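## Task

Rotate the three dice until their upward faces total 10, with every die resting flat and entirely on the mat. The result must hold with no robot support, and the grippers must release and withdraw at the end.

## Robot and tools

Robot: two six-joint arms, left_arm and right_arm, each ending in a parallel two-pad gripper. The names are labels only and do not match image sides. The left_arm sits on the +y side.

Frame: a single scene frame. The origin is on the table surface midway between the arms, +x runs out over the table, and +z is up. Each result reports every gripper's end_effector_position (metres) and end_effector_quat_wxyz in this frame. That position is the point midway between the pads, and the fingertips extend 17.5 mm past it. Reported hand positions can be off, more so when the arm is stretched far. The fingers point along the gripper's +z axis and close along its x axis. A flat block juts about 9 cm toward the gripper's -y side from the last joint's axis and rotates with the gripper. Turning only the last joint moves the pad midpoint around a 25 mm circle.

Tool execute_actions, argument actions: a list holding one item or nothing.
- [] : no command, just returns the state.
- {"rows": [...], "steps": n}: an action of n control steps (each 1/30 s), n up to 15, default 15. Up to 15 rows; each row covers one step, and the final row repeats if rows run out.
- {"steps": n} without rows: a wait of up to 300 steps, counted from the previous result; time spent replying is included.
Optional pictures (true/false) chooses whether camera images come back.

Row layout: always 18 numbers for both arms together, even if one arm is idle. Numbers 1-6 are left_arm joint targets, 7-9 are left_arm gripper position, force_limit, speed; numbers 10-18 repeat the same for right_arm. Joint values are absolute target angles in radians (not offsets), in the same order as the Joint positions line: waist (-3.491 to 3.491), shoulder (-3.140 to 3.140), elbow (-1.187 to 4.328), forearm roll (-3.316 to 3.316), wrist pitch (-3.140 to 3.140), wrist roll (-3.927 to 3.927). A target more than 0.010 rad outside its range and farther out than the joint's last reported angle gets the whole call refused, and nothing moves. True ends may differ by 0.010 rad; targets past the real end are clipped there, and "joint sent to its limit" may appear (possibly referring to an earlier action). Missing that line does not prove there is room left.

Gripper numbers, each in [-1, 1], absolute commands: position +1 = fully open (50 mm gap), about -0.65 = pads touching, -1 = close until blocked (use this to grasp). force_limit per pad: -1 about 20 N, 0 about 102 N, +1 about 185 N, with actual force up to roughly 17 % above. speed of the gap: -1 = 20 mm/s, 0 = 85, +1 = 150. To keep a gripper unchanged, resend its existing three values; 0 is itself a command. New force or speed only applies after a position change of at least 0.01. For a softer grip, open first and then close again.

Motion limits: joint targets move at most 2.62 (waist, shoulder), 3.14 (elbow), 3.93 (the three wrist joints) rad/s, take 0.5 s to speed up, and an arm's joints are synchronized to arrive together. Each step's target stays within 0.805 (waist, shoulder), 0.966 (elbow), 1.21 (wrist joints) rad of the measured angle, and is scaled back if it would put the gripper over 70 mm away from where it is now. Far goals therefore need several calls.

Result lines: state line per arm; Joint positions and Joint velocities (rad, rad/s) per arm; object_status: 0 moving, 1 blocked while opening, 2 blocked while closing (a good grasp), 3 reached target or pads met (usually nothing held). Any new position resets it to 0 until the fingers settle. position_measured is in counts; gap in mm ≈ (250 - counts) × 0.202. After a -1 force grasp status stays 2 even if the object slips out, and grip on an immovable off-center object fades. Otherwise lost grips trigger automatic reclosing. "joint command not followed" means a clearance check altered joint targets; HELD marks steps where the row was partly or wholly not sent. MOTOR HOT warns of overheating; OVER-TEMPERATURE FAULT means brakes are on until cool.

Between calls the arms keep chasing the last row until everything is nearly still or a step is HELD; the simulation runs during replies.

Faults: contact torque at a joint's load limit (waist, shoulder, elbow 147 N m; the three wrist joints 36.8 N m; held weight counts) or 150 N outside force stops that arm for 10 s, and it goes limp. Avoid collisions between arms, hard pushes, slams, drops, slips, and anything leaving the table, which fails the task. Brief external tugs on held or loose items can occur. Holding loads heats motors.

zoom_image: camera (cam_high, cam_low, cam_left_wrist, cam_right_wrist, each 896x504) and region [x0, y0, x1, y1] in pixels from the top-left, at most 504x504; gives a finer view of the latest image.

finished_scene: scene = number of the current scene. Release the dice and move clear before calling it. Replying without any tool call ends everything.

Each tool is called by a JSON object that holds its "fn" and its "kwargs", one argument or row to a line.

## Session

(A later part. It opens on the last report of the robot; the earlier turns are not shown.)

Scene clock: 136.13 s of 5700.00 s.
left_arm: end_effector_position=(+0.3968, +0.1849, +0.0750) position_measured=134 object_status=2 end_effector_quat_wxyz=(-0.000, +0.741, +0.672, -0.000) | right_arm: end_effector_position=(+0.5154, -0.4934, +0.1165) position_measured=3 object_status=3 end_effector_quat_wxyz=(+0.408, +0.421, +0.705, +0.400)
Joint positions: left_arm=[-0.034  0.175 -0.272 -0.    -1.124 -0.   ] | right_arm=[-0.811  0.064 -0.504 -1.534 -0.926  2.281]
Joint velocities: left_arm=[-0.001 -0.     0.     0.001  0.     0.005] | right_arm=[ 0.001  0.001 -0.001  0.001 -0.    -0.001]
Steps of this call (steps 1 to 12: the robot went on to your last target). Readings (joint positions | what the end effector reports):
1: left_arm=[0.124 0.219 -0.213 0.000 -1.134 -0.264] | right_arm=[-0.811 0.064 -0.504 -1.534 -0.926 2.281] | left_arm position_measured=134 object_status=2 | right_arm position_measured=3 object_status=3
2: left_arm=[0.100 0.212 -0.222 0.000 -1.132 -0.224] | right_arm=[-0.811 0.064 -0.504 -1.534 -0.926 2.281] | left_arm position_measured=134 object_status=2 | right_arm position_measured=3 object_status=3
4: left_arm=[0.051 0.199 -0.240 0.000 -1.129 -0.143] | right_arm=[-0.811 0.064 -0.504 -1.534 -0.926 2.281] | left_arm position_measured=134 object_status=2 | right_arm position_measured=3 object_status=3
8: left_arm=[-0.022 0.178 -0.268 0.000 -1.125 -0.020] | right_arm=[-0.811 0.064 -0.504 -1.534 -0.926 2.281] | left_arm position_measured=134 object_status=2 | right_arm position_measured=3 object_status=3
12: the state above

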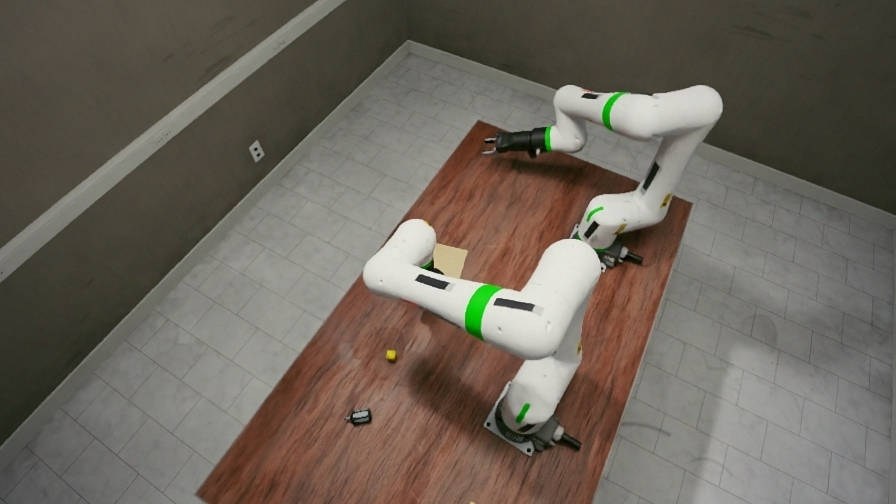

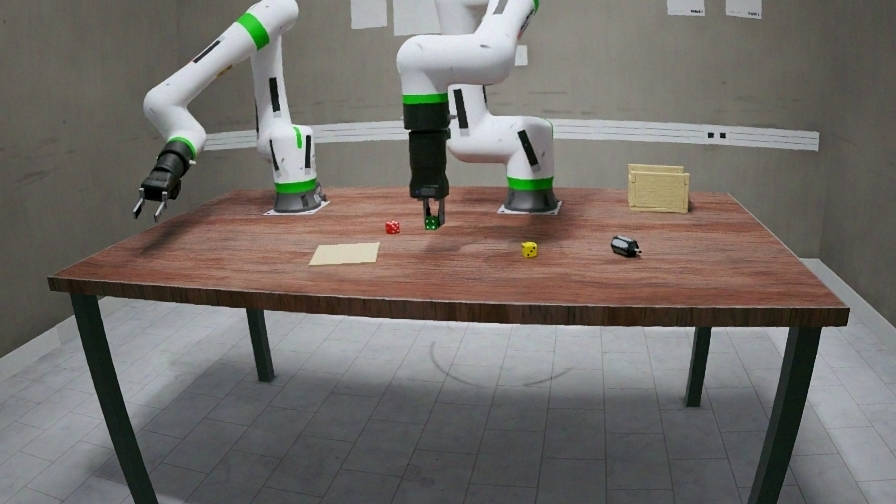

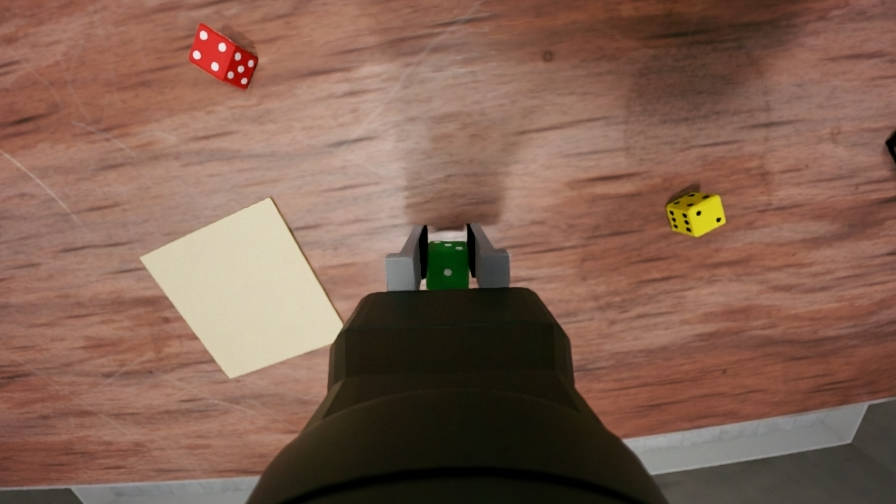

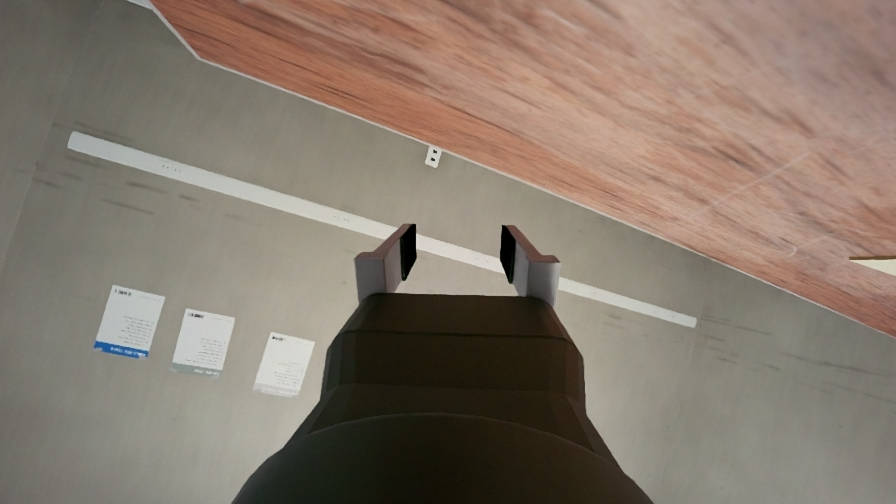

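{"fn": "execute_actions", "kwargs": {
  "actions": [
    {"rows":[[-0.034,0.2392,-0.3316,0,-1.0002,0,-1,-0.6,0.5,-0.811,0.064,-0.504,-1.534,-0.926,2.281,1,-0.5,0.5],[-0.034,0.2392,-0.3316,0,-1.0002,0,-1,-0.6,0.5,-0.811,0.064,-0.504,-1.534,-0.926,2.281,1,-0.5,0.5],[-0.034,0.2392,-0.3316,0,-1.0002,0,-1,-0.6,0.5,-0.811,0.064,-0.504,-1.534,-0.926,2.281,1,-0.5,0.5],[-0.034,0.2392,-0.3316,0,-1.0002,0,-1,-0.6,0.5,-0.811,0.064,-0.504,-1.534,-0.926,2.281,1,-0.5,0.5],[-0.034,0.2392,-0.3316,0,-1.0002,0,-1,-0.6,0.5,-0.811,0.064,-0.504,-1.534,-0.926,2.281,1,-0.5,0.5],[-0.034,0.2392,-0.3316,0,-1.0002,0,-1,-0.6,0.5,-0.811,0.064,-0.504,-1.534,-0.926,2.281,1,-0.5,0.5],[-0.034,0.2392,-0.3316,0,-1.0002,0,-1,-0.6,0.5,-0.811,0.064,-0.504,-1.534,-0.926,2.281,1,-0.5,0.5],[-0.034,0.2392,-0.3316,0,-1.0002,0,-1,-0.6,0.5,-0.811,0.064,-0.504,-1.534,-0.926,2.281,1,-0.5,0.5],[-0.034,0.2392,-0.3316,0,-1.0002,0,-1,-0.6,0.5,-0.811,0.064,-0.504,-1.534,-0.926,2.281,1,-0.5,0.5],[-0.034,0.2392,-0.3316,0,-1.0002,0,-1,-0.6,0.5,-0.811,0.064,-0.504,-1.534,-0.926,2.281,1,-0.5,0.5],[-0.034,0.2392,-0.3316,0,-1.0002,0,1,-0.6,0.5,-0.811,0.064,-0.504,-1.534,-0.926,2.281,1,-0.5,0.5]],"steps":15}
  ],
  "pictures": false
}}

{"fn": "execute_actions", "kwargs": {
  "actions": [
    {"rows":[[-0.034,0.1746,-0.2722,0,-1.1242,0,1,-0.6,0.5,-0.811,0.064,-0.504,-1.534,-0.926,2.281,1,-0.5,0.5]],"steps":15}
  ]
}}

Scene clock: 149.27 s of 5700.00 s.
left_arm: end_effector_position=(+0.3967, +0.1847, +0.0231) position_measured=46 object_status=0 end_effector_quat_wxyz=(-0.000, +0.741, +0.672, -0.000) | right_arm: end_effector_position=(+0.5154, -0.4934, +0.1165) position_measured=3 object_status=3 end_effector_quat_wxyz=(+0.408, +0.421, +0.705, +0.400)
Joint positions: left_arm=[-0.034  0.239 -0.332  0.    -1.     0.   ] | right_arm=[-0.811  0.064 -0.504 -1.534 -0.926  2.281]
Joint velocities: left_arm=[-0.     0.     0.    -0.001 -0.    -0.001] | right_arm=[ 0.001 -0.001  0.001  0.     0.001 -0.001]
Steps of this call (steps 1 to 30: the robot went on to your last target; steps 31 to 90: nothing new was sent; then 9.63 s passed at rest; steps 91 to 105: all 15 steps of this action). Readings (joint positions | what the end effector reports):
91: left_arm=[-0.034 0.175 -0.272 0.000 -1.124 0.000] | right_arm=[-0.811 0.064 -0.504 -1.534 -0.926 2.281] | left_arm position_measured=134 object_status=2 | right_arm position_measured=3 object_status=3
92: left_arm=[-0.034 0.177 -0.275 0.000 -1.119 0.000] | right_arm=[-0.811 0.064 -0.504 -1.534 -0.926 2.281] | left_arm position_measured=134 object_status=2 | right_arm position_measured=3 object_status=3
94: left_arm=[-0.034 0.195 -0.292 0.000 -1.083 -0.000] | right_arm=[-0.811 0.064 -0.504 -1.534 -0.926 2.281] | left_arm position_measured=134 object_status=2 | right_arm position_measured=3 object_status=3
98: left_arm=[-0.034 0.238 -0.331 0.000 -1.003 0.000] | right_arm=[-0.811 0.064 -0.504 -1.534 -0.926 2.281] | left_arm position_measured=134 object_status=2 | right_arm position_measured=3 object_status=3
105: the state above

Scene clock: 149.77 s of 5700.00 s.
left_arm: end_effector_position=(+0.3966, +0.1847, +0.0749) position_measured=3 object_status=3 end_effector_quat_wxyz=(-0.000, +0.741, +0.672, -0.000) | right_arm: end_effector_position=(+0.5154, -0.4934, +0.1165) position_measured=3 object_status=3 end_effector_quat_wxyz=(+0.408, +0.421, +0.705, +0.400)
Joint positions: left_arm=[-0.034  0.175 -0.272 -0.    -1.124  0.   ] | right_arm=[-0.811  0.064 -0.504 -1.534 -0.926  2.281]
Joint velocities: left_arm=[-0.     0.     0.    -0.001 -0.001 -0.001] | right_arm=[ 0.003  0.002  0.    -0.001 -0.    -0.002]
Steps of this call (steps 1 to 15: all 15 steps of this action). Readings (joint positions | what the end effector reports):
1: left_arm=[-0.034 0.239 -0.332 0.000 -1.000 0.000] | right_arm=[-0.811 0.064 -0.504 -1.534 -0.926 2.281] | left_arm position_measured=27 object_status=0 | right_arm position_measured=3 object_status=3
2: left_arm=[-0.034 0.237 -0.330 -0.000 -1.004 0.000] | right_arm=[-0.811 0.064 -0.504 -1.534 -0.926 2.281] | left_arm position_measured=10 object_status=0 | right_arm position_measured=3 object_status=3
4: left_arm=[-0.034 0.220 -0.314 -0.000 -1.038 0.000] | right_arm=[-0.811 0.064 -0.504 -1.534 -0.926 2.281] | left_arm position_measured=3 object_status=0 | right_arm position_measured=3 object_status=3
8: left_arm=[-0.034 0.176 -0.274 -0.000 -1.120 0.000] | right_arm=[-0.811 0.064 -0.504 -1.534 -0.926 2.281] | left_arm position_measured=3 object_status=0 | right_arm position_measured=3 object_status=3
15: the state above

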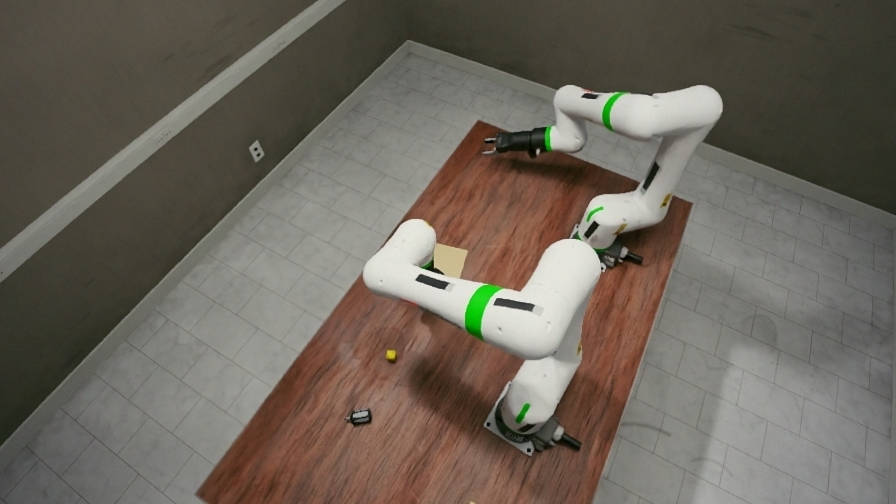

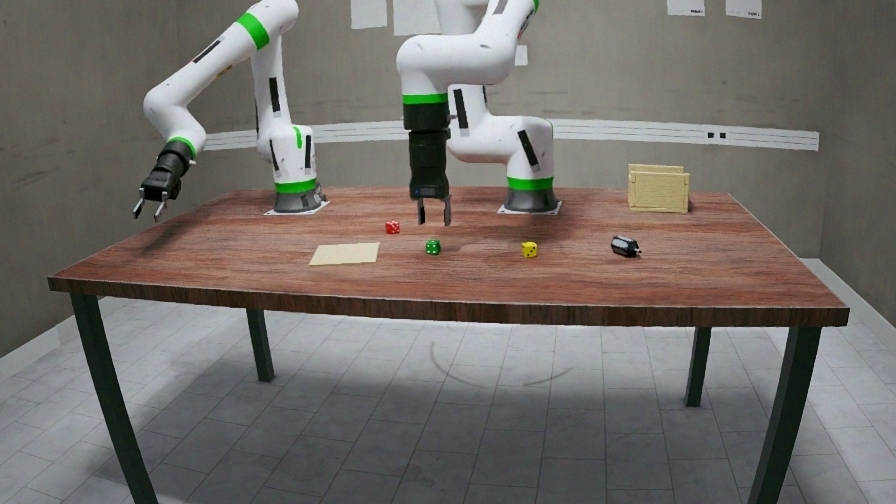

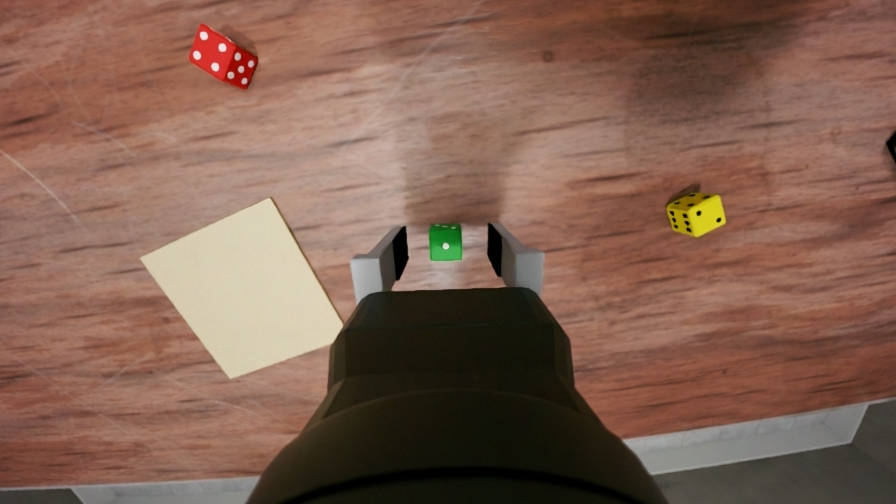

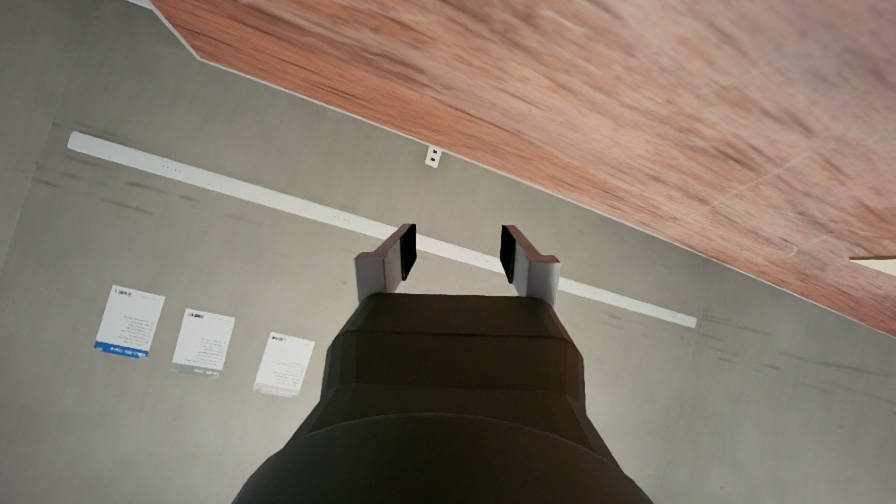

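{"fn": "execute_actions", "kwargs": {
  "actions": [
    {"rows":[[-0.034,0.933,0.581,0,-2.004,0,1,-0.6,0.5,-0.811,0.064,-0.504,-1.534,-0.926,2.281,1,-0.5,0.5]],"steps":15}
  ],
  "pictures": false
}}

{"fn": "execute_actions", "kwargs": {
  "actions": [
    {"steps":15}
  ],
  "pictures": false
}}

{"fn": "execute_actions", "kwargs": {
  "actions": [
    {"rows":[[-0.034,0.876,0.3697,0,-1.85,0,1,-0.6,0.5,-0.811,0.064,-0.504,-1.534,-0.926,2.281,1,-0.5,0.5]],"steps":15}
  ]
}}

Scene clock: 167.10 s of 5700.00 s.
left_arm: end_effector_position=(+0.4351, +0.1809, +0.0706) position_measured=3 object_status=3 end_effector_quat_wxyz=(-0.201, +0.713, +0.646, -0.183) | right_arm: end_effector_position=(+0.5154, -0.4934, +0.1165) position_measured=3 object_status=3 end_effector_quat_wxyz=(+0.408, +0.421, +0.705, +0.400)
Joint positions: left_arm=[-0.034  0.707  0.326  0.    -1.741  0.   ] | right_arm=[-0.811  0.064 -0.504 -1.534 -0.926  2.281]
Joint velocities: left_arm=[-0.     1.513  1.704 -0.    -1.747  0.   ] | right_arm=[ 0.002 -0.001  0.    -0.001 -0.001  0.   ]
Steps of this call (steps 1 to 15: the robot went on to your last target; steps 16 to 90: nothing new was sent; then 13.83 s passed at rest; steps 91 to 105: all 15 steps of this action). Readings (joint positions | what the end effector reports):
91: left_arm=[-0.034 0.175 -0.272 0.000 -1.124 -0.000] | right_arm=[-0.811 0.064 -0.504 -1.534 -0.926 2.281] | left_arm position_measured=3 object_status=3 | right_arm position_measured=3 object_status=3
92: left_arm=[-0.034 0.178 -0.268 0.000 -1.129 0.000] | right_arm=[-0.811 0.064 -0.504 -1.534 -0.926 2.281] | left_arm position_measured=3 object_status=3 | right_arm position_measured=3 object_status=3
94: left_arm=[-0.034 0.202 -0.242 0.000 -1.156 0.000] | right_arm=[-0.811 0.064 -0.504 -1.534 -0.926 2.281] | left_arm position_measured=3 object_status=3 | right_arm position_measured=3 object_status=3
98: left_arm=[-0.034 0.319 -0.110 0.000 -1.292 0.000] | right_arm=[-0.811 0.064 -0.504 -1.534 -0.926 2.281] | left_arm position_measured=3 object_status=3 | right_arm position_measured=3 object_status=3
105: the state above

Scene clock: 167.60 s of 5700.00 s.
left_arm: end_effector_position=(+0.4460, +0.1799, +0.0666) position_measured=3 object_status=3 end_effector_quat_wxyz=(-0.283, +0.685, +0.621, -0.257) | right_arm: end_effector_position=(+0.5154, -0.4934, +0.1165) position_measured=3 object_status=3 end_effector_quat_wxyz=(+0.408, +0.421, +0.705, +0.400)
Joint positions: left_arm=[-0.034  0.933  0.581  0.    -2.004 -0.   ] | right_arm=[-0.811  0.064 -0.504 -1.534 -0.926  2.281]
Joint velocities: left_arm=[-0.     0.001 -0.002  0.    -0.    -0.001] | right_arm=[-0.002 -0.001 -0.001  0.001 -0.001  0.   ]
Steps of this call (steps 1 to 15: the robot went on to your last target). Readings (joint positions | what the end effector reports):
1: left_arm=[-0.034 0.755 0.381 0.000 -1.797 0.000] | right_arm=[-0.811 0.064 -0.504 -1.534 -0.926 2.281] | left_arm position_measured=3 object_status=3 | right_arm position_measured=3 object_status=3
2: left_arm=[-0.034 0.798 0.428 0.000 -1.846 0.000] | right_arm=[-0.811 0.064 -0.504 -1.534 -0.926 2.281] | left_arm position_measured=3 object_status=3 | right_arm position_measured=3 object_status=3
4: left_arm=[-0.034 0.865 0.504 0.000 -1.925 0.000] | right_arm=[-0.811 0.064 -0.504 -1.534 -0.926 2.281] | left_arm position_measured=3 object_status=3 | right_arm position_measured=3 object_status=3
8: left_arm=[-0.034 0.930 0.578 0.000 -2.001 0.000] | right_arm=[-0.811 0.064 -0.504 -1.534 -0.926 2.281] | left_arm position_measured=3 object_status=3 | right_arm position_measured=3 object_status=3
15: the state above

Scene clock: 168.10 s of 5700.00 s.
left_arm: end_effector_position=(+0.4042, +0.1840, +0.0248) position_measured=3 object_status=3 end_effector_quat_wxyz=(-0.284, +0.685, +0.620, -0.257) | right_arm: end_effector_position=(+0.5154, -0.4934, +0.1165) position_measured=3 object_status=3 end_effector_quat_wxyz=(+0.408, +0.421, +0.705, +0.400)
Joint positions: left_arm=[-0.034  0.876  0.37  -0.    -1.85  -0.   ] | right_arm=[-0.811  0.064 -0.504 -1.534 -0.926  2.281]
Joint velocities: left_arm=[ 0.    -0.    -0.001  0.     0.001  0.   ] | right_arm=[ 0.001 -0.001 -0.001  0.001 -0.001 -0.   ]
Steps of this call (steps 1 to 15: all 15 steps of this action). Readings (joint positions | what the end effector reports):
1: left_arm=[-0.034 0.933 0.581 0.000 -2.004 0.000] | right_arm=[-0.811 0.064 -0.504 -1.534 -0.926 2.281] | left_arm position_measured=3 object_status=3 | right_arm position_measured=3 object_status=3
2: left_arm=[-0.034 0.932 0.577 0.000 -2.001 0.000] | right_arm=[-0.811 0.064 -0.504 -1.534 -0.926 2.281] | left_arm position_measured=3 object_status=3 | right_arm position_measured=3 object_status=3
4: left_arm=[-0.034 0.924 0.549 0.000 -1.980 0.000] | right_arm=[-0.811 0.064 -0.504 -1.534 -0.926 2.281] | left_arm position_measured=3 object_status=3 | right_arm position_measured=3 object_status=3
8: left_arm=[-0.034 0.891 0.426 -0.000 -1.891 0.000] | right_arm=[-0.811 0.064 -0.504 -1.534 -0.926 2.281] | left_arm position_measured=3 object_status=3 | right_arm position_measured=3 object_status=3
15: the state above

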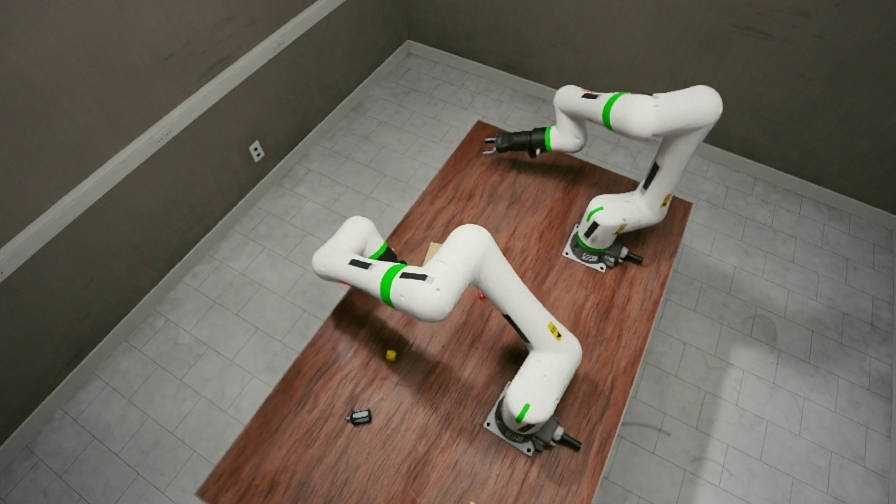

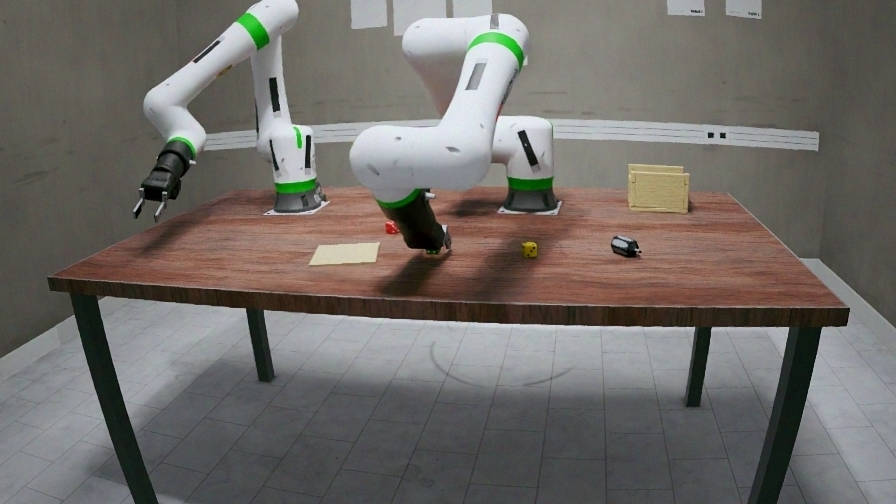

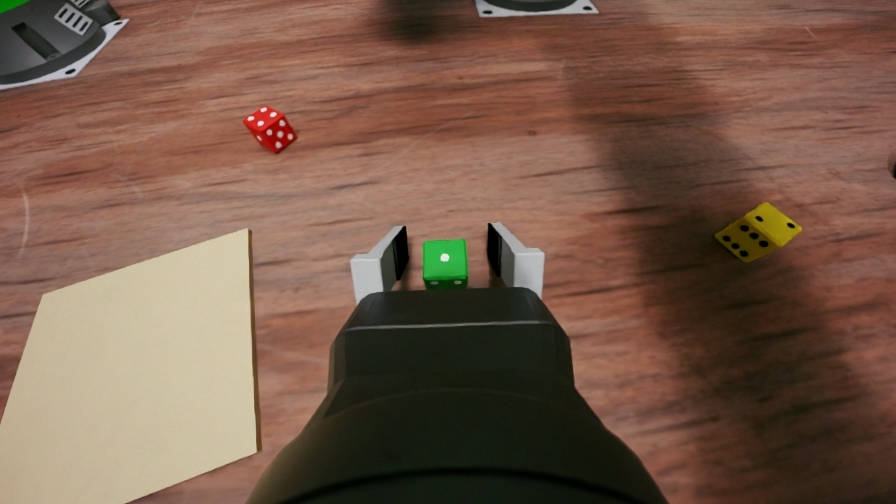

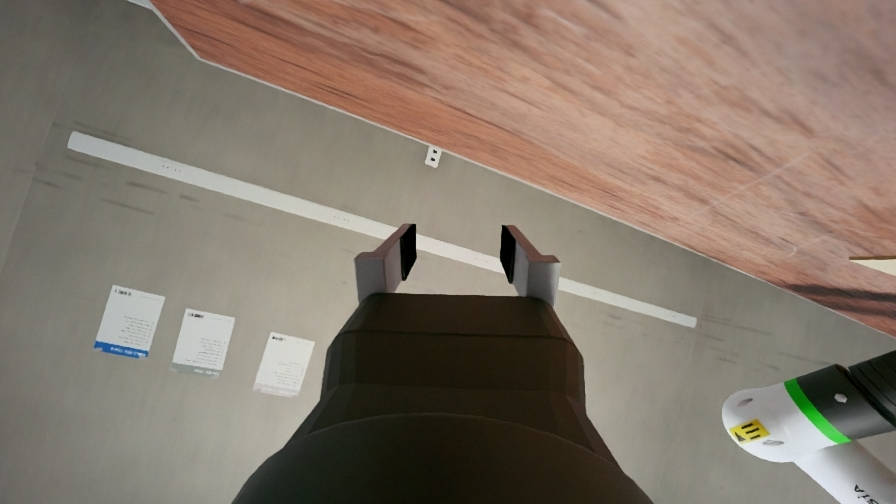

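{"fn": "execute_actions", "kwargs": {
  "actions": [
    {"rows":[[-0.034,0.876,0.3697,0,-1.85,0,-1,-0.6,0.5,-0.811,0.064,-0.504,-1.534,-0.926,2.281,1,-0.5,0.5]],"steps":15}
  ],
  "pictures": false
}}

{"fn": "execute_actions", "kwargs": {
  "actions": [
    {"rows":[[-0.034,0.933,0.581,0,-2.004,0,-1,-0.6,0.5,-0.811,0.064,-0.504,-1.534,-0.926,2.281,1,-0.5,0.5]],"steps":13}
  ],
  "pictures": false
}}

{"fn": "execute_actions", "kwargs": {
  "actions": [
    {"rows":[[-0.2,0.13,-0.09,0,-1.35,0,-1,-0.6,0.5,-0.811,0.064,-0.504,-1.534,-0.926,2.281,1,-0.5,0.5]],"steps":15}
  ],
  "pictures": false
}}

{"fn": "execute_actions", "kwargs": {
  "actions": [
    {"steps":12}
  ],
  "pictures": false
}}

{"fn": "execute_actions", "kwargs": {
  "actions": [
    {"rows":[[-0.354,-0.1254,-0.7793,0,-0.1315,0,-1,-0.6,0.5,-0.811,0.064,-0.504,-1.534,-0.926,2.281,1,-0.5,0.5]],"steps":15}
  ],
  "pictures": false
}}

{"fn": "execute_actions", "kwargs": {
  "actions": [
    {"steps":15}
  ]
}}

Scene clock: 191.30 s of 5700.00 s.
left_arm: end_effector_position=(+0.4041, +0.1840, +0.0247) position_measured=133 object_status=2 end_effector_quat_wxyz=(-0.284, +0.685, +0.620, -0.257) | right_arm: end_effector_position=(+0.5154, -0.4934, +0.1165) position_measured=3 object_status=3 end_effector_quat_wxyz=(+0.408, +0.421, +0.705, +0.400)
Joint positions: left_arm=[-0.034  0.876  0.37  -0.    -1.85   0.   ] | right_arm=[-0.811  0.064 -0.504 -1.534 -0.926  2.281]
Joint velocities: left_arm=[-0.    -0.    -0.     0.001 -0.    -0.   ] | right_arm=[ 0.001 -0.001  0.001 -0.    -0.001  0.   ]
Steps of this call (steps 1 to 15: the robot went on to your last target; steps 16 to 90: nothing new was sent; then 19.70 s passed at rest; steps 91 to 105: all 15 steps of this action). Readings (joint positions | what the end effector reports):
91: left_arm=[-0.034 0.876 0.370 -0.000 -1.850 0.000] | right_arm=[-0.811 0.064 -0.504 -1.534 -0.926 2.281] | left_arm position_measured=13 object_status=0 | right_arm position_measured=3 object_status=3
92: left_arm=[-0.034 0.876 0.370 -0.000 -1.850 0.000] | right_arm=[-0.811 0.064 -0.504 -1.534 -0.926 2.281] | left_arm position_measured=33 object_status=0 | right_arm position_measured=3 object_status=3
94: left_arm=[-0.034 0.876 0.370 -0.000 -1.850 0.000] | right_arm=[-0.811 0.064 -0.504 -1.534 -0.926 2.281] | left_arm position_measured=71 object_status=0 | right_arm position_measured=3 object_status=3
98: left_arm=[-0.034 0.876 0.370 -0.000 -1.850 0.000] | right_arm=[-0.811 0.064 -0.504 -1.534 -0.926 2.281] | left_arm position_measured=133 object_status=0 | right_arm position_measured=3 object_status=3
105: the state above

Scene clock: 191.73 s of 5700.00 s.
left_arm: end_effector_position=(+0.4459, +0.1799, +0.0665) position_measured=133 object_status=2 end_effector_quat_wxyz=(-0.283, +0.685, +0.620, -0.257) | right_arm: end_effector_position=(+0.5154, -0.4934, +0.1165) position_measured=3 object_status=3 end_effector_quat_wxyz=(+0.408, +0.421, +0.705, +0.400)
Joint positions: left_arm=[-0.034  0.933  0.581 -0.    -2.004  0.   ] | right_arm=[-0.811  0.064 -0.504 -1.534 -0.926  2.281]
Joint velocities: left_arm=[ 0.     0.005  0.002 -0.    -0.004 -0.   ] | right_arm=[-0.001  0.001 -0.001 -0.002  0.001  0.001]
Steps of this call (steps 1 to 13: all 13 steps of this action). Readings (joint positions | what the end effector reports):
1: left_arm=[-0.034 0.876 0.370 -0.000 -1.850 0.000] | right_arm=[-0.811 0.064 -0.504 -1.534 -0.926 2.281] | left_arm position_measured=133 object_status=2 | right_arm position_measured=3 object_status=3
2: left_arm=[-0.034 0.877 0.373 -0.000 -1.853 0.000] | right_arm=[-0.811 0.064 -0.504 -1.534 -0.926 2.281] | left_arm position_measured=133 object_status=2 | right_arm position_measured=3 object_status=3
4: left_arm=[-0.034 0.885 0.402 -0.000 -1.874 -0.000] | right_arm=[-0.811 0.064 -0.504 -1.534 -0.926 2.281] | left_arm position_measured=133 object_status=2 | right_arm position_measured=3 object_status=3
8: left_arm=[-0.034 0.918 0.525 -0.000 -1.963 0.000] | right_arm=[-0.811 0.064 -0.504 -1.534 -0.926 2.281] | left_arm position_measured=133 object_status=2 | right_arm position_measured=3 object_status=3
13: the state above

Scene clock: 192.23 s of 5700.00 s.
left_arm: end_effector_position=(+0.4089, +0.1355, +0.1362) position_measured=133 object_status=2 end_effector_quat_wxyz=(-0.114, +0.766, +0.625, -0.093) | right_arm: end_effector_position=(+0.5154, -0.4934, +0.1165) position_measured=3 object_status=3 end_effector_quat_wxyz=(+0.408, +0.421, +0.705, +0.400)
Joint positions: left_arm=[-0.138  0.432  0.163 -0.    -1.597  0.   ] | right_arm=[-0.811  0.064 -0.504 -1.534 -0.926  2.281]
Joint velocities: left_arm=[-0.324 -1.583 -1.326  0.001  1.287  0.001] | right_arm=[-0.001 -0.001 -0.001 -0.     0.001 -0.   ]
Steps of this call (steps 1 to 15: all 15 steps of this action). Readings (joint positions | what the end effector reports):
1: left_arm=[-0.034 0.933 0.581 -0.000 -2.004 0.000] | right_arm=[-0.811 0.064 -0.504 -1.534 -0.926 2.281] | left_arm position_measured=133 object_status=2 | right_arm position_measured=3 object_status=3
2: left_arm=[-0.035 0.931 0.579 -0.000 -2.002 0.000] | right_arm=[-0.811 0.064 -0.504 -1.534 -0.926 2.281] | left_arm position_measured=133 object_status=2 | right_arm position_measured=3 object_status=3
4: left_arm=[-0.039 0.908 0.560 -0.000 -1.984 0.000] | right_arm=[-0.811 0.064 -0.504 -1.534 -0.926 2.281] | left_arm position_measured=133 object_status=2 | right_arm position_measured=3 object_status=3
8: left_arm=[-0.064 0.794 0.465 -0.000 -1.890 0.000] | right_arm=[-0.811 0.064 -0.504 -1.534 -0.926 2.281] | left_arm position_measured=133 object_status=2 | right_arm position_measured=3 object_status=3
15: the state above

Scene clock: 192.63 s of 5700.00 s.
left_arm: end_effector_position=(+0.3762, +0.1142, +0.1695) position_measured=133 object_status=2 end_effector_quat_wxyz=(+0.000, +0.794, +0.608, +0.000) | right_arm: end_effector_position=(+0.5154, -0.4934, +0.1165) position_measured=3 object_status=3 end_effector_quat_wxyz=(+0.408, +0.421, +0.705, +0.400)
Joint positions: left_arm=[-0.2   0.13 -0.09 -0.   -1.35  0.  ] | right_arm=[-0.811  0.064 -0.504 -1.534 -0.926  2.281]
Joint velocities: left_arm=[-0.    -0.001 -0.001 -0.001  0.001  0.   ] | right_arm=[ 0.001 -0.     0.001 -0.    -0.001 -0.   ]
Steps of this call (steps 1 to 12: the robot went on to your last target). Readings (joint positions | what the end effector reports):
1: left_arm=[-0.149 0.380 0.119 -0.000 -1.554 -0.000] | right_arm=[-0.811 0.064 -0.504 -1.534 -0.926 2.281] | left_arm position_measured=133 object_status=2 | right_arm position_measured=3 object_status=3
2: left_arm=[-0.159 0.331 0.078 -0.000 -1.514 0.000] | right_arm=[-0.811 0.064 -0.504 -1.534 -0.926 2.281] | left_arm position_measured=133 object_status=2 | right_arm position_measured=3 object_status=3
4: left_arm=[-0.176 0.247 0.008 -0.000 -1.446 0.000] | right_arm=[-0.811 0.064 -0.504 -1.534 -0.926 2.281] | left_arm position_measured=133 object_status=2 | right_arm position_measured=3 object_status=3
8: left_arm=[-0.197 0.147 -0.076 -0.000 -1.364 0.000] | right_arm=[-0.811 0.064 -0.504 -1.534 -0.926 2.281] | left_arm position_measured=133 object_status=2 | right_arm position_measured=3 object_status=3
12: the state above

Scene clock: 193.13 s of 5700.00 s.
left_arm: end_effector_position=(+0.3985, +0.0559, +0.0883) position_measured=133 object_status=2 end_effector_quat_wxyz=(+0.212, +0.796, +0.547, +0.146) | right_arm: end_effector_position=(+0.5154, -0.4934, +0.1165) position_measured=3 object_status=3 end_effector_quat_wxyz=(+0.408, +0.421, +0.705, +0.400)
Joint positions: left_arm=[-0.302 -0.039 -0.548 -0.    -0.543 -0.   ] | right_arm=[-0.811  0.064 -0.504 -1.534 -0.926  2.281]
Joint velocities: left_arm=[-0.31  -0.515 -1.388 -0.     2.448 -0.   ] | right_arm=[ 0.002 -0.002 -0.     0.001 -0.001  0.   ]
Steps of this call (steps 1 to 15: all 15 steps of this action). Readings (joint positions | what the end effector reports):
1: left_arm=[-0.200 0.130 -0.090 -0.000 -1.350 0.000] | right_arm=[-0.811 0.064 -0.504 -1.534 -0.926 2.281] | left_arm position_measured=133 object_status=2 | right_arm position_measured=3 object_status=3
2: left_arm=[-0.201 0.129 -0.093 -0.000 -1.344 0.000] | right_arm=[-0.811 0.064 -0.504 -1.534 -0.926 2.281] | left_arm position_measured=133 object_status=2 | right_arm position_measured=3 object_status=3
4: left_arm=[-0.205 0.121 -0.113 -0.000 -1.309 0.000] | right_arm=[-0.811 0.064 -0.504 -1.534 -0.926 2.281] | left_arm position_measured=133 object_status=2 | right_arm position_measured=3 object_status=3
8: left_arm=[-0.228 0.084 -0.213 -0.000 -1.133 0.000] | right_arm=[-0.811 0.064 -0.504 -1.534 -0.926 2.281] | left_arm position_measured=133 object_status=2 | right_arm position_measured=3 object_status=3
15: the state above

Scene clock: 193.63 s of 5700.00 s.
left_arm: end_effector_position=(+0.3857, +0.0330, +0.0807) position_measured=133 object_status=2 end_effector_quat_wxyz=(+0.321, +0.775, +0.503, +0.209) | right_arm: end_effector_position=(+0.5154, -0.4934, +0.1165) position_measured=3 object_status=3 end_effector_quat_wxyz=(+0.408, +0.421, +0.705, +0.400)
Joint positions: left_arm=[-0.354 -0.125 -0.779 -0.    -0.132  0.   ] | right_arm=[-0.811  0.064 -0.504 -1.534 -0.926  2.281]
Joint velocities: left_arm=[-0.    -0.    -0.001 -0.001  0.001 -0.001] | right_arm=[-0.    -0.     0.001  0.     0.     0.002]
Steps of this call (steps 1 to 15: the robot went on to your last target). Readings (joint positions | what the end effector reports):
1: left_arm=[-0.312 -0.056 -0.592 -0.000 -0.464 0.000] | right_arm=[-0.811 0.064 -0.504 -1.534 -0.926 2.281] | left_arm position_measured=133 object_status=2 | right_arm position_measured=3 object_status=3
2: left_arm=[-0.321 -0.071 -0.632 -0.000 -0.393 0.000] | right_arm=[-0.811 0.064 -0.504 -1.534 -0.926 2.281] | left_arm position_measured=133 object_status=2 | right_arm position_measured=3 object_status=3
4: left_arm=[-0.336 -0.095 -0.698 -0.000 -0.276 0.000] | right_arm=[-0.811 0.064 -0.504 -1.534 -0.926 2.281] | left_arm position_measured=133 object_status=2 | right_arm position_measured=3 object_status=3
8: left_arm=[-0.352 -0.122 -0.771 -0.000 -0.146 0.000] | right_arm=[-0.811 0.064 -0.504 -1.534 -0.926 2.281] | left_arm position_measured=133 object_status=2 | right_arm position_measured=3 object_status=3
15: the state above

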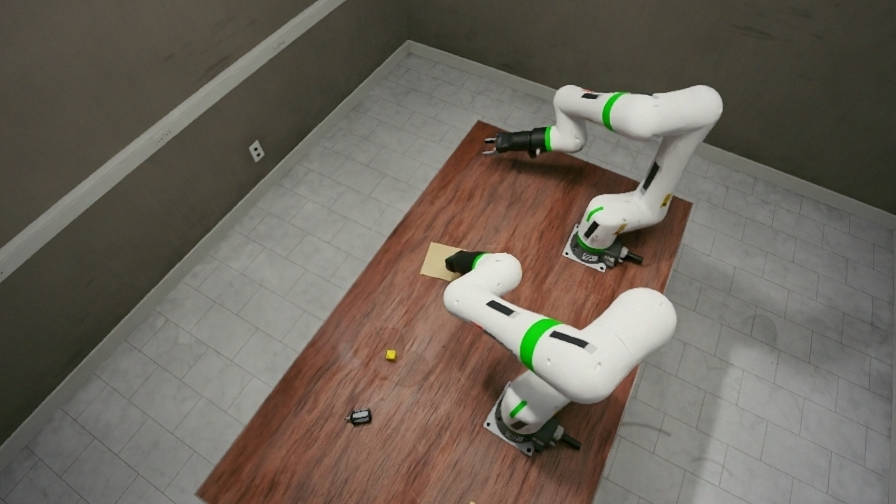

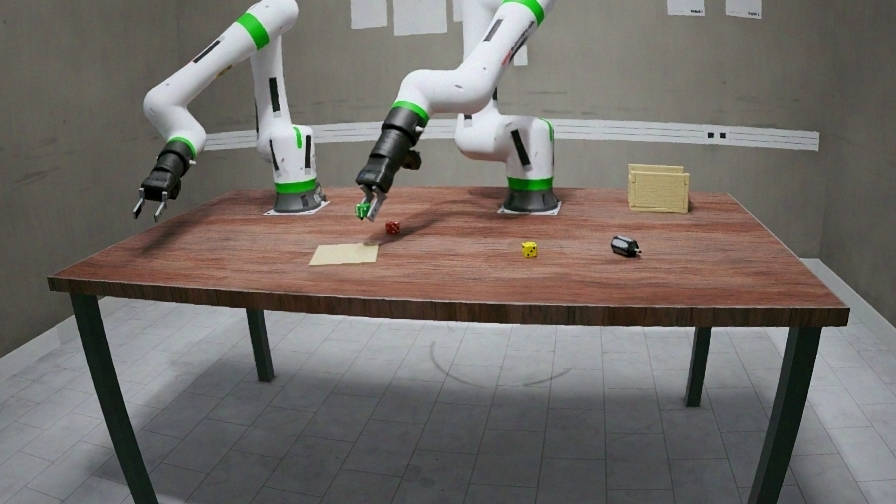

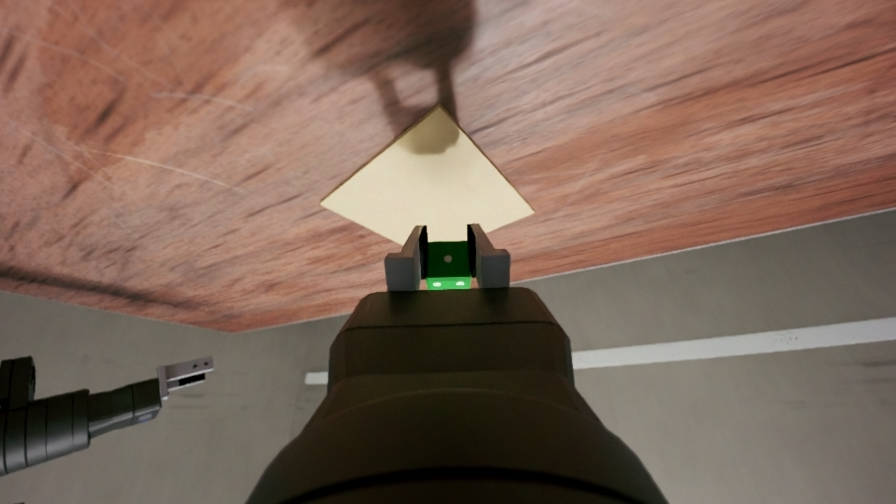

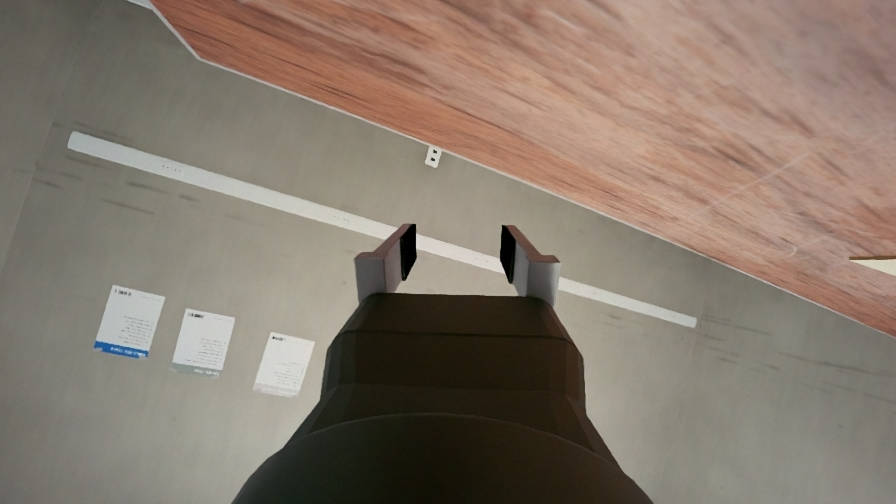

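{"fn": "execute_actions", "kwargs": {
  "actions": [
    {"rows":[[-0.354,0.0074,-0.8329,0,0.0549,0,-1,-0.6,0.5,-0.811,0.064,-0.504,-1.534,-0.926,2.281,1,-0.5,0.5]],"steps":15}
  ]
}}

Scene clock: 200.90 s of 5700.00 s.
left_arm: end_effector_position=(+0.3856, +0.0330, +0.0252) position_measured=133 object_status=2 end_effector_quat_wxyz=(+0.321, +0.775, +0.503, +0.209) | right_arm: end_effector_position=(+0.5154, -0.4934, +0.1165) position_measured=3 object_status=3 end_effector_quat_wxyz=(+0.408, +0.421, +0.705, +0.400)
Joint positions: left_arm=[-0.354  0.007 -0.833  0.     0.055  0.   ] | right_arm=[-0.811  0.064 -0.504 -1.534 -0.926  2.281]
Joint velocities: left_arm=[-0.     0.001  0.001 -0.     0.002 -0.   ] | right_arm=[ 0.001  0.     0.    -0.     0.001  0.002]
Steps of this call (steps 1 to 15: the robot went on to your last target; steps 16 to 90: nothing new was sent; then 3.77 s passed at rest; steps 91 to 105: all 15 steps of this action). Readings (joint positions | what the end effector reports):
91: left_arm=[-0.354 -0.125 -0.779 0.000 -0.131 0.000] | right_arm=[-0.811 0.064 -0.504 -1.534 -0.926 2.281] | left_arm position_measured=133 object_status=2 | right_arm position_measured=3 object_status=3
92: left_arm=[-0.354 -0.122 -0.781 0.000 -0.126 0.000] | right_arm=[-0.811 0.064 -0.504 -1.534 -0.926 2.281] | left_arm position_measured=133 object_status=2 | right_arm position_measured=3 object_status=3
94: left_arm=[-0.354 -0.098 -0.790 0.000 -0.093 0.000] | right_arm=[-0.811 0.064 -0.504 -1.534 -0.926 2.281] | left_arm position_measured=133 object_status=2 | right_arm position_measured=3 object_status=3
98: left_arm=[-0.354 -0.012 -0.825 0.000 0.027 0.000] | right_arm=[-0.811 0.064 -0.504 -1.534 -0.926 2.281] | left_arm position_measured=133 object_status=2 | right_arm position_measured=3 object_status=3
105: the state above

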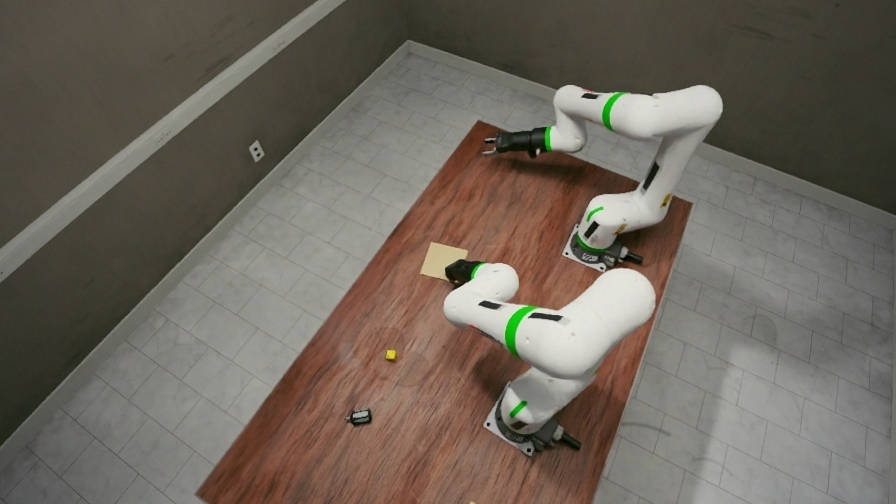

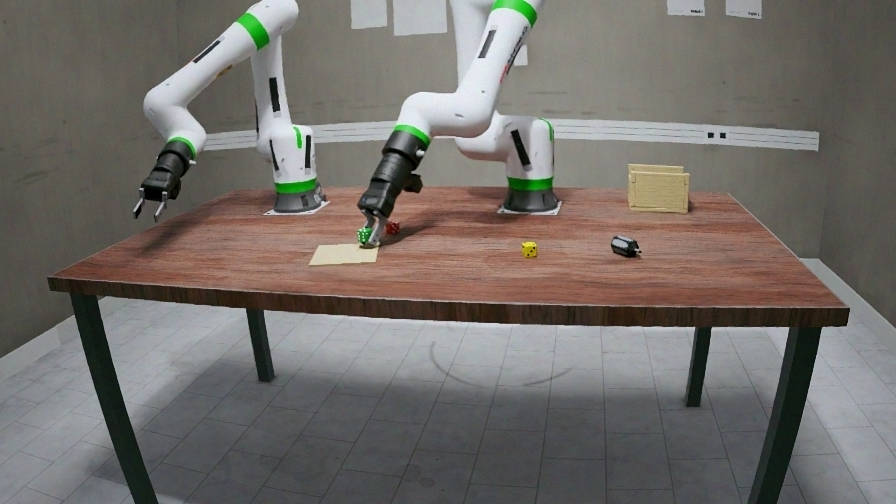

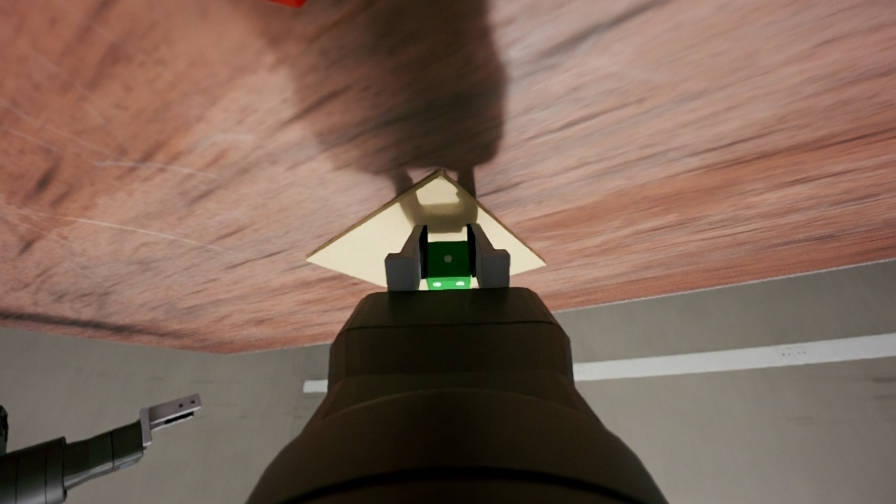

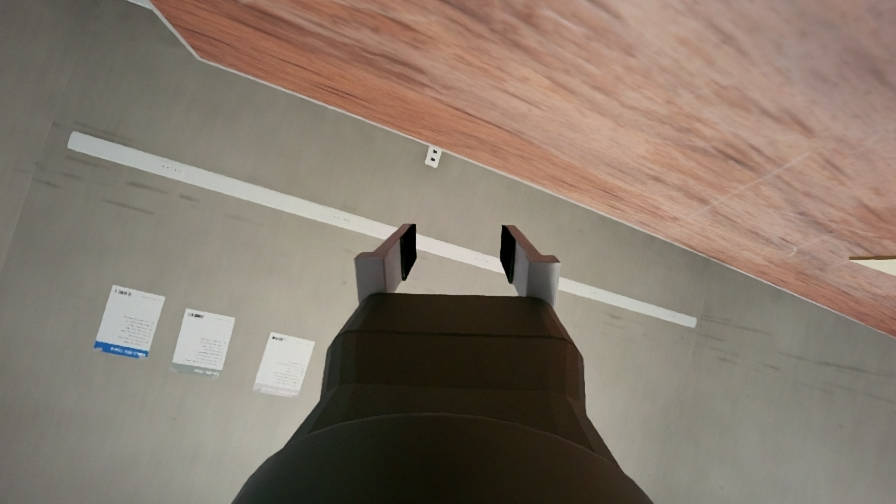

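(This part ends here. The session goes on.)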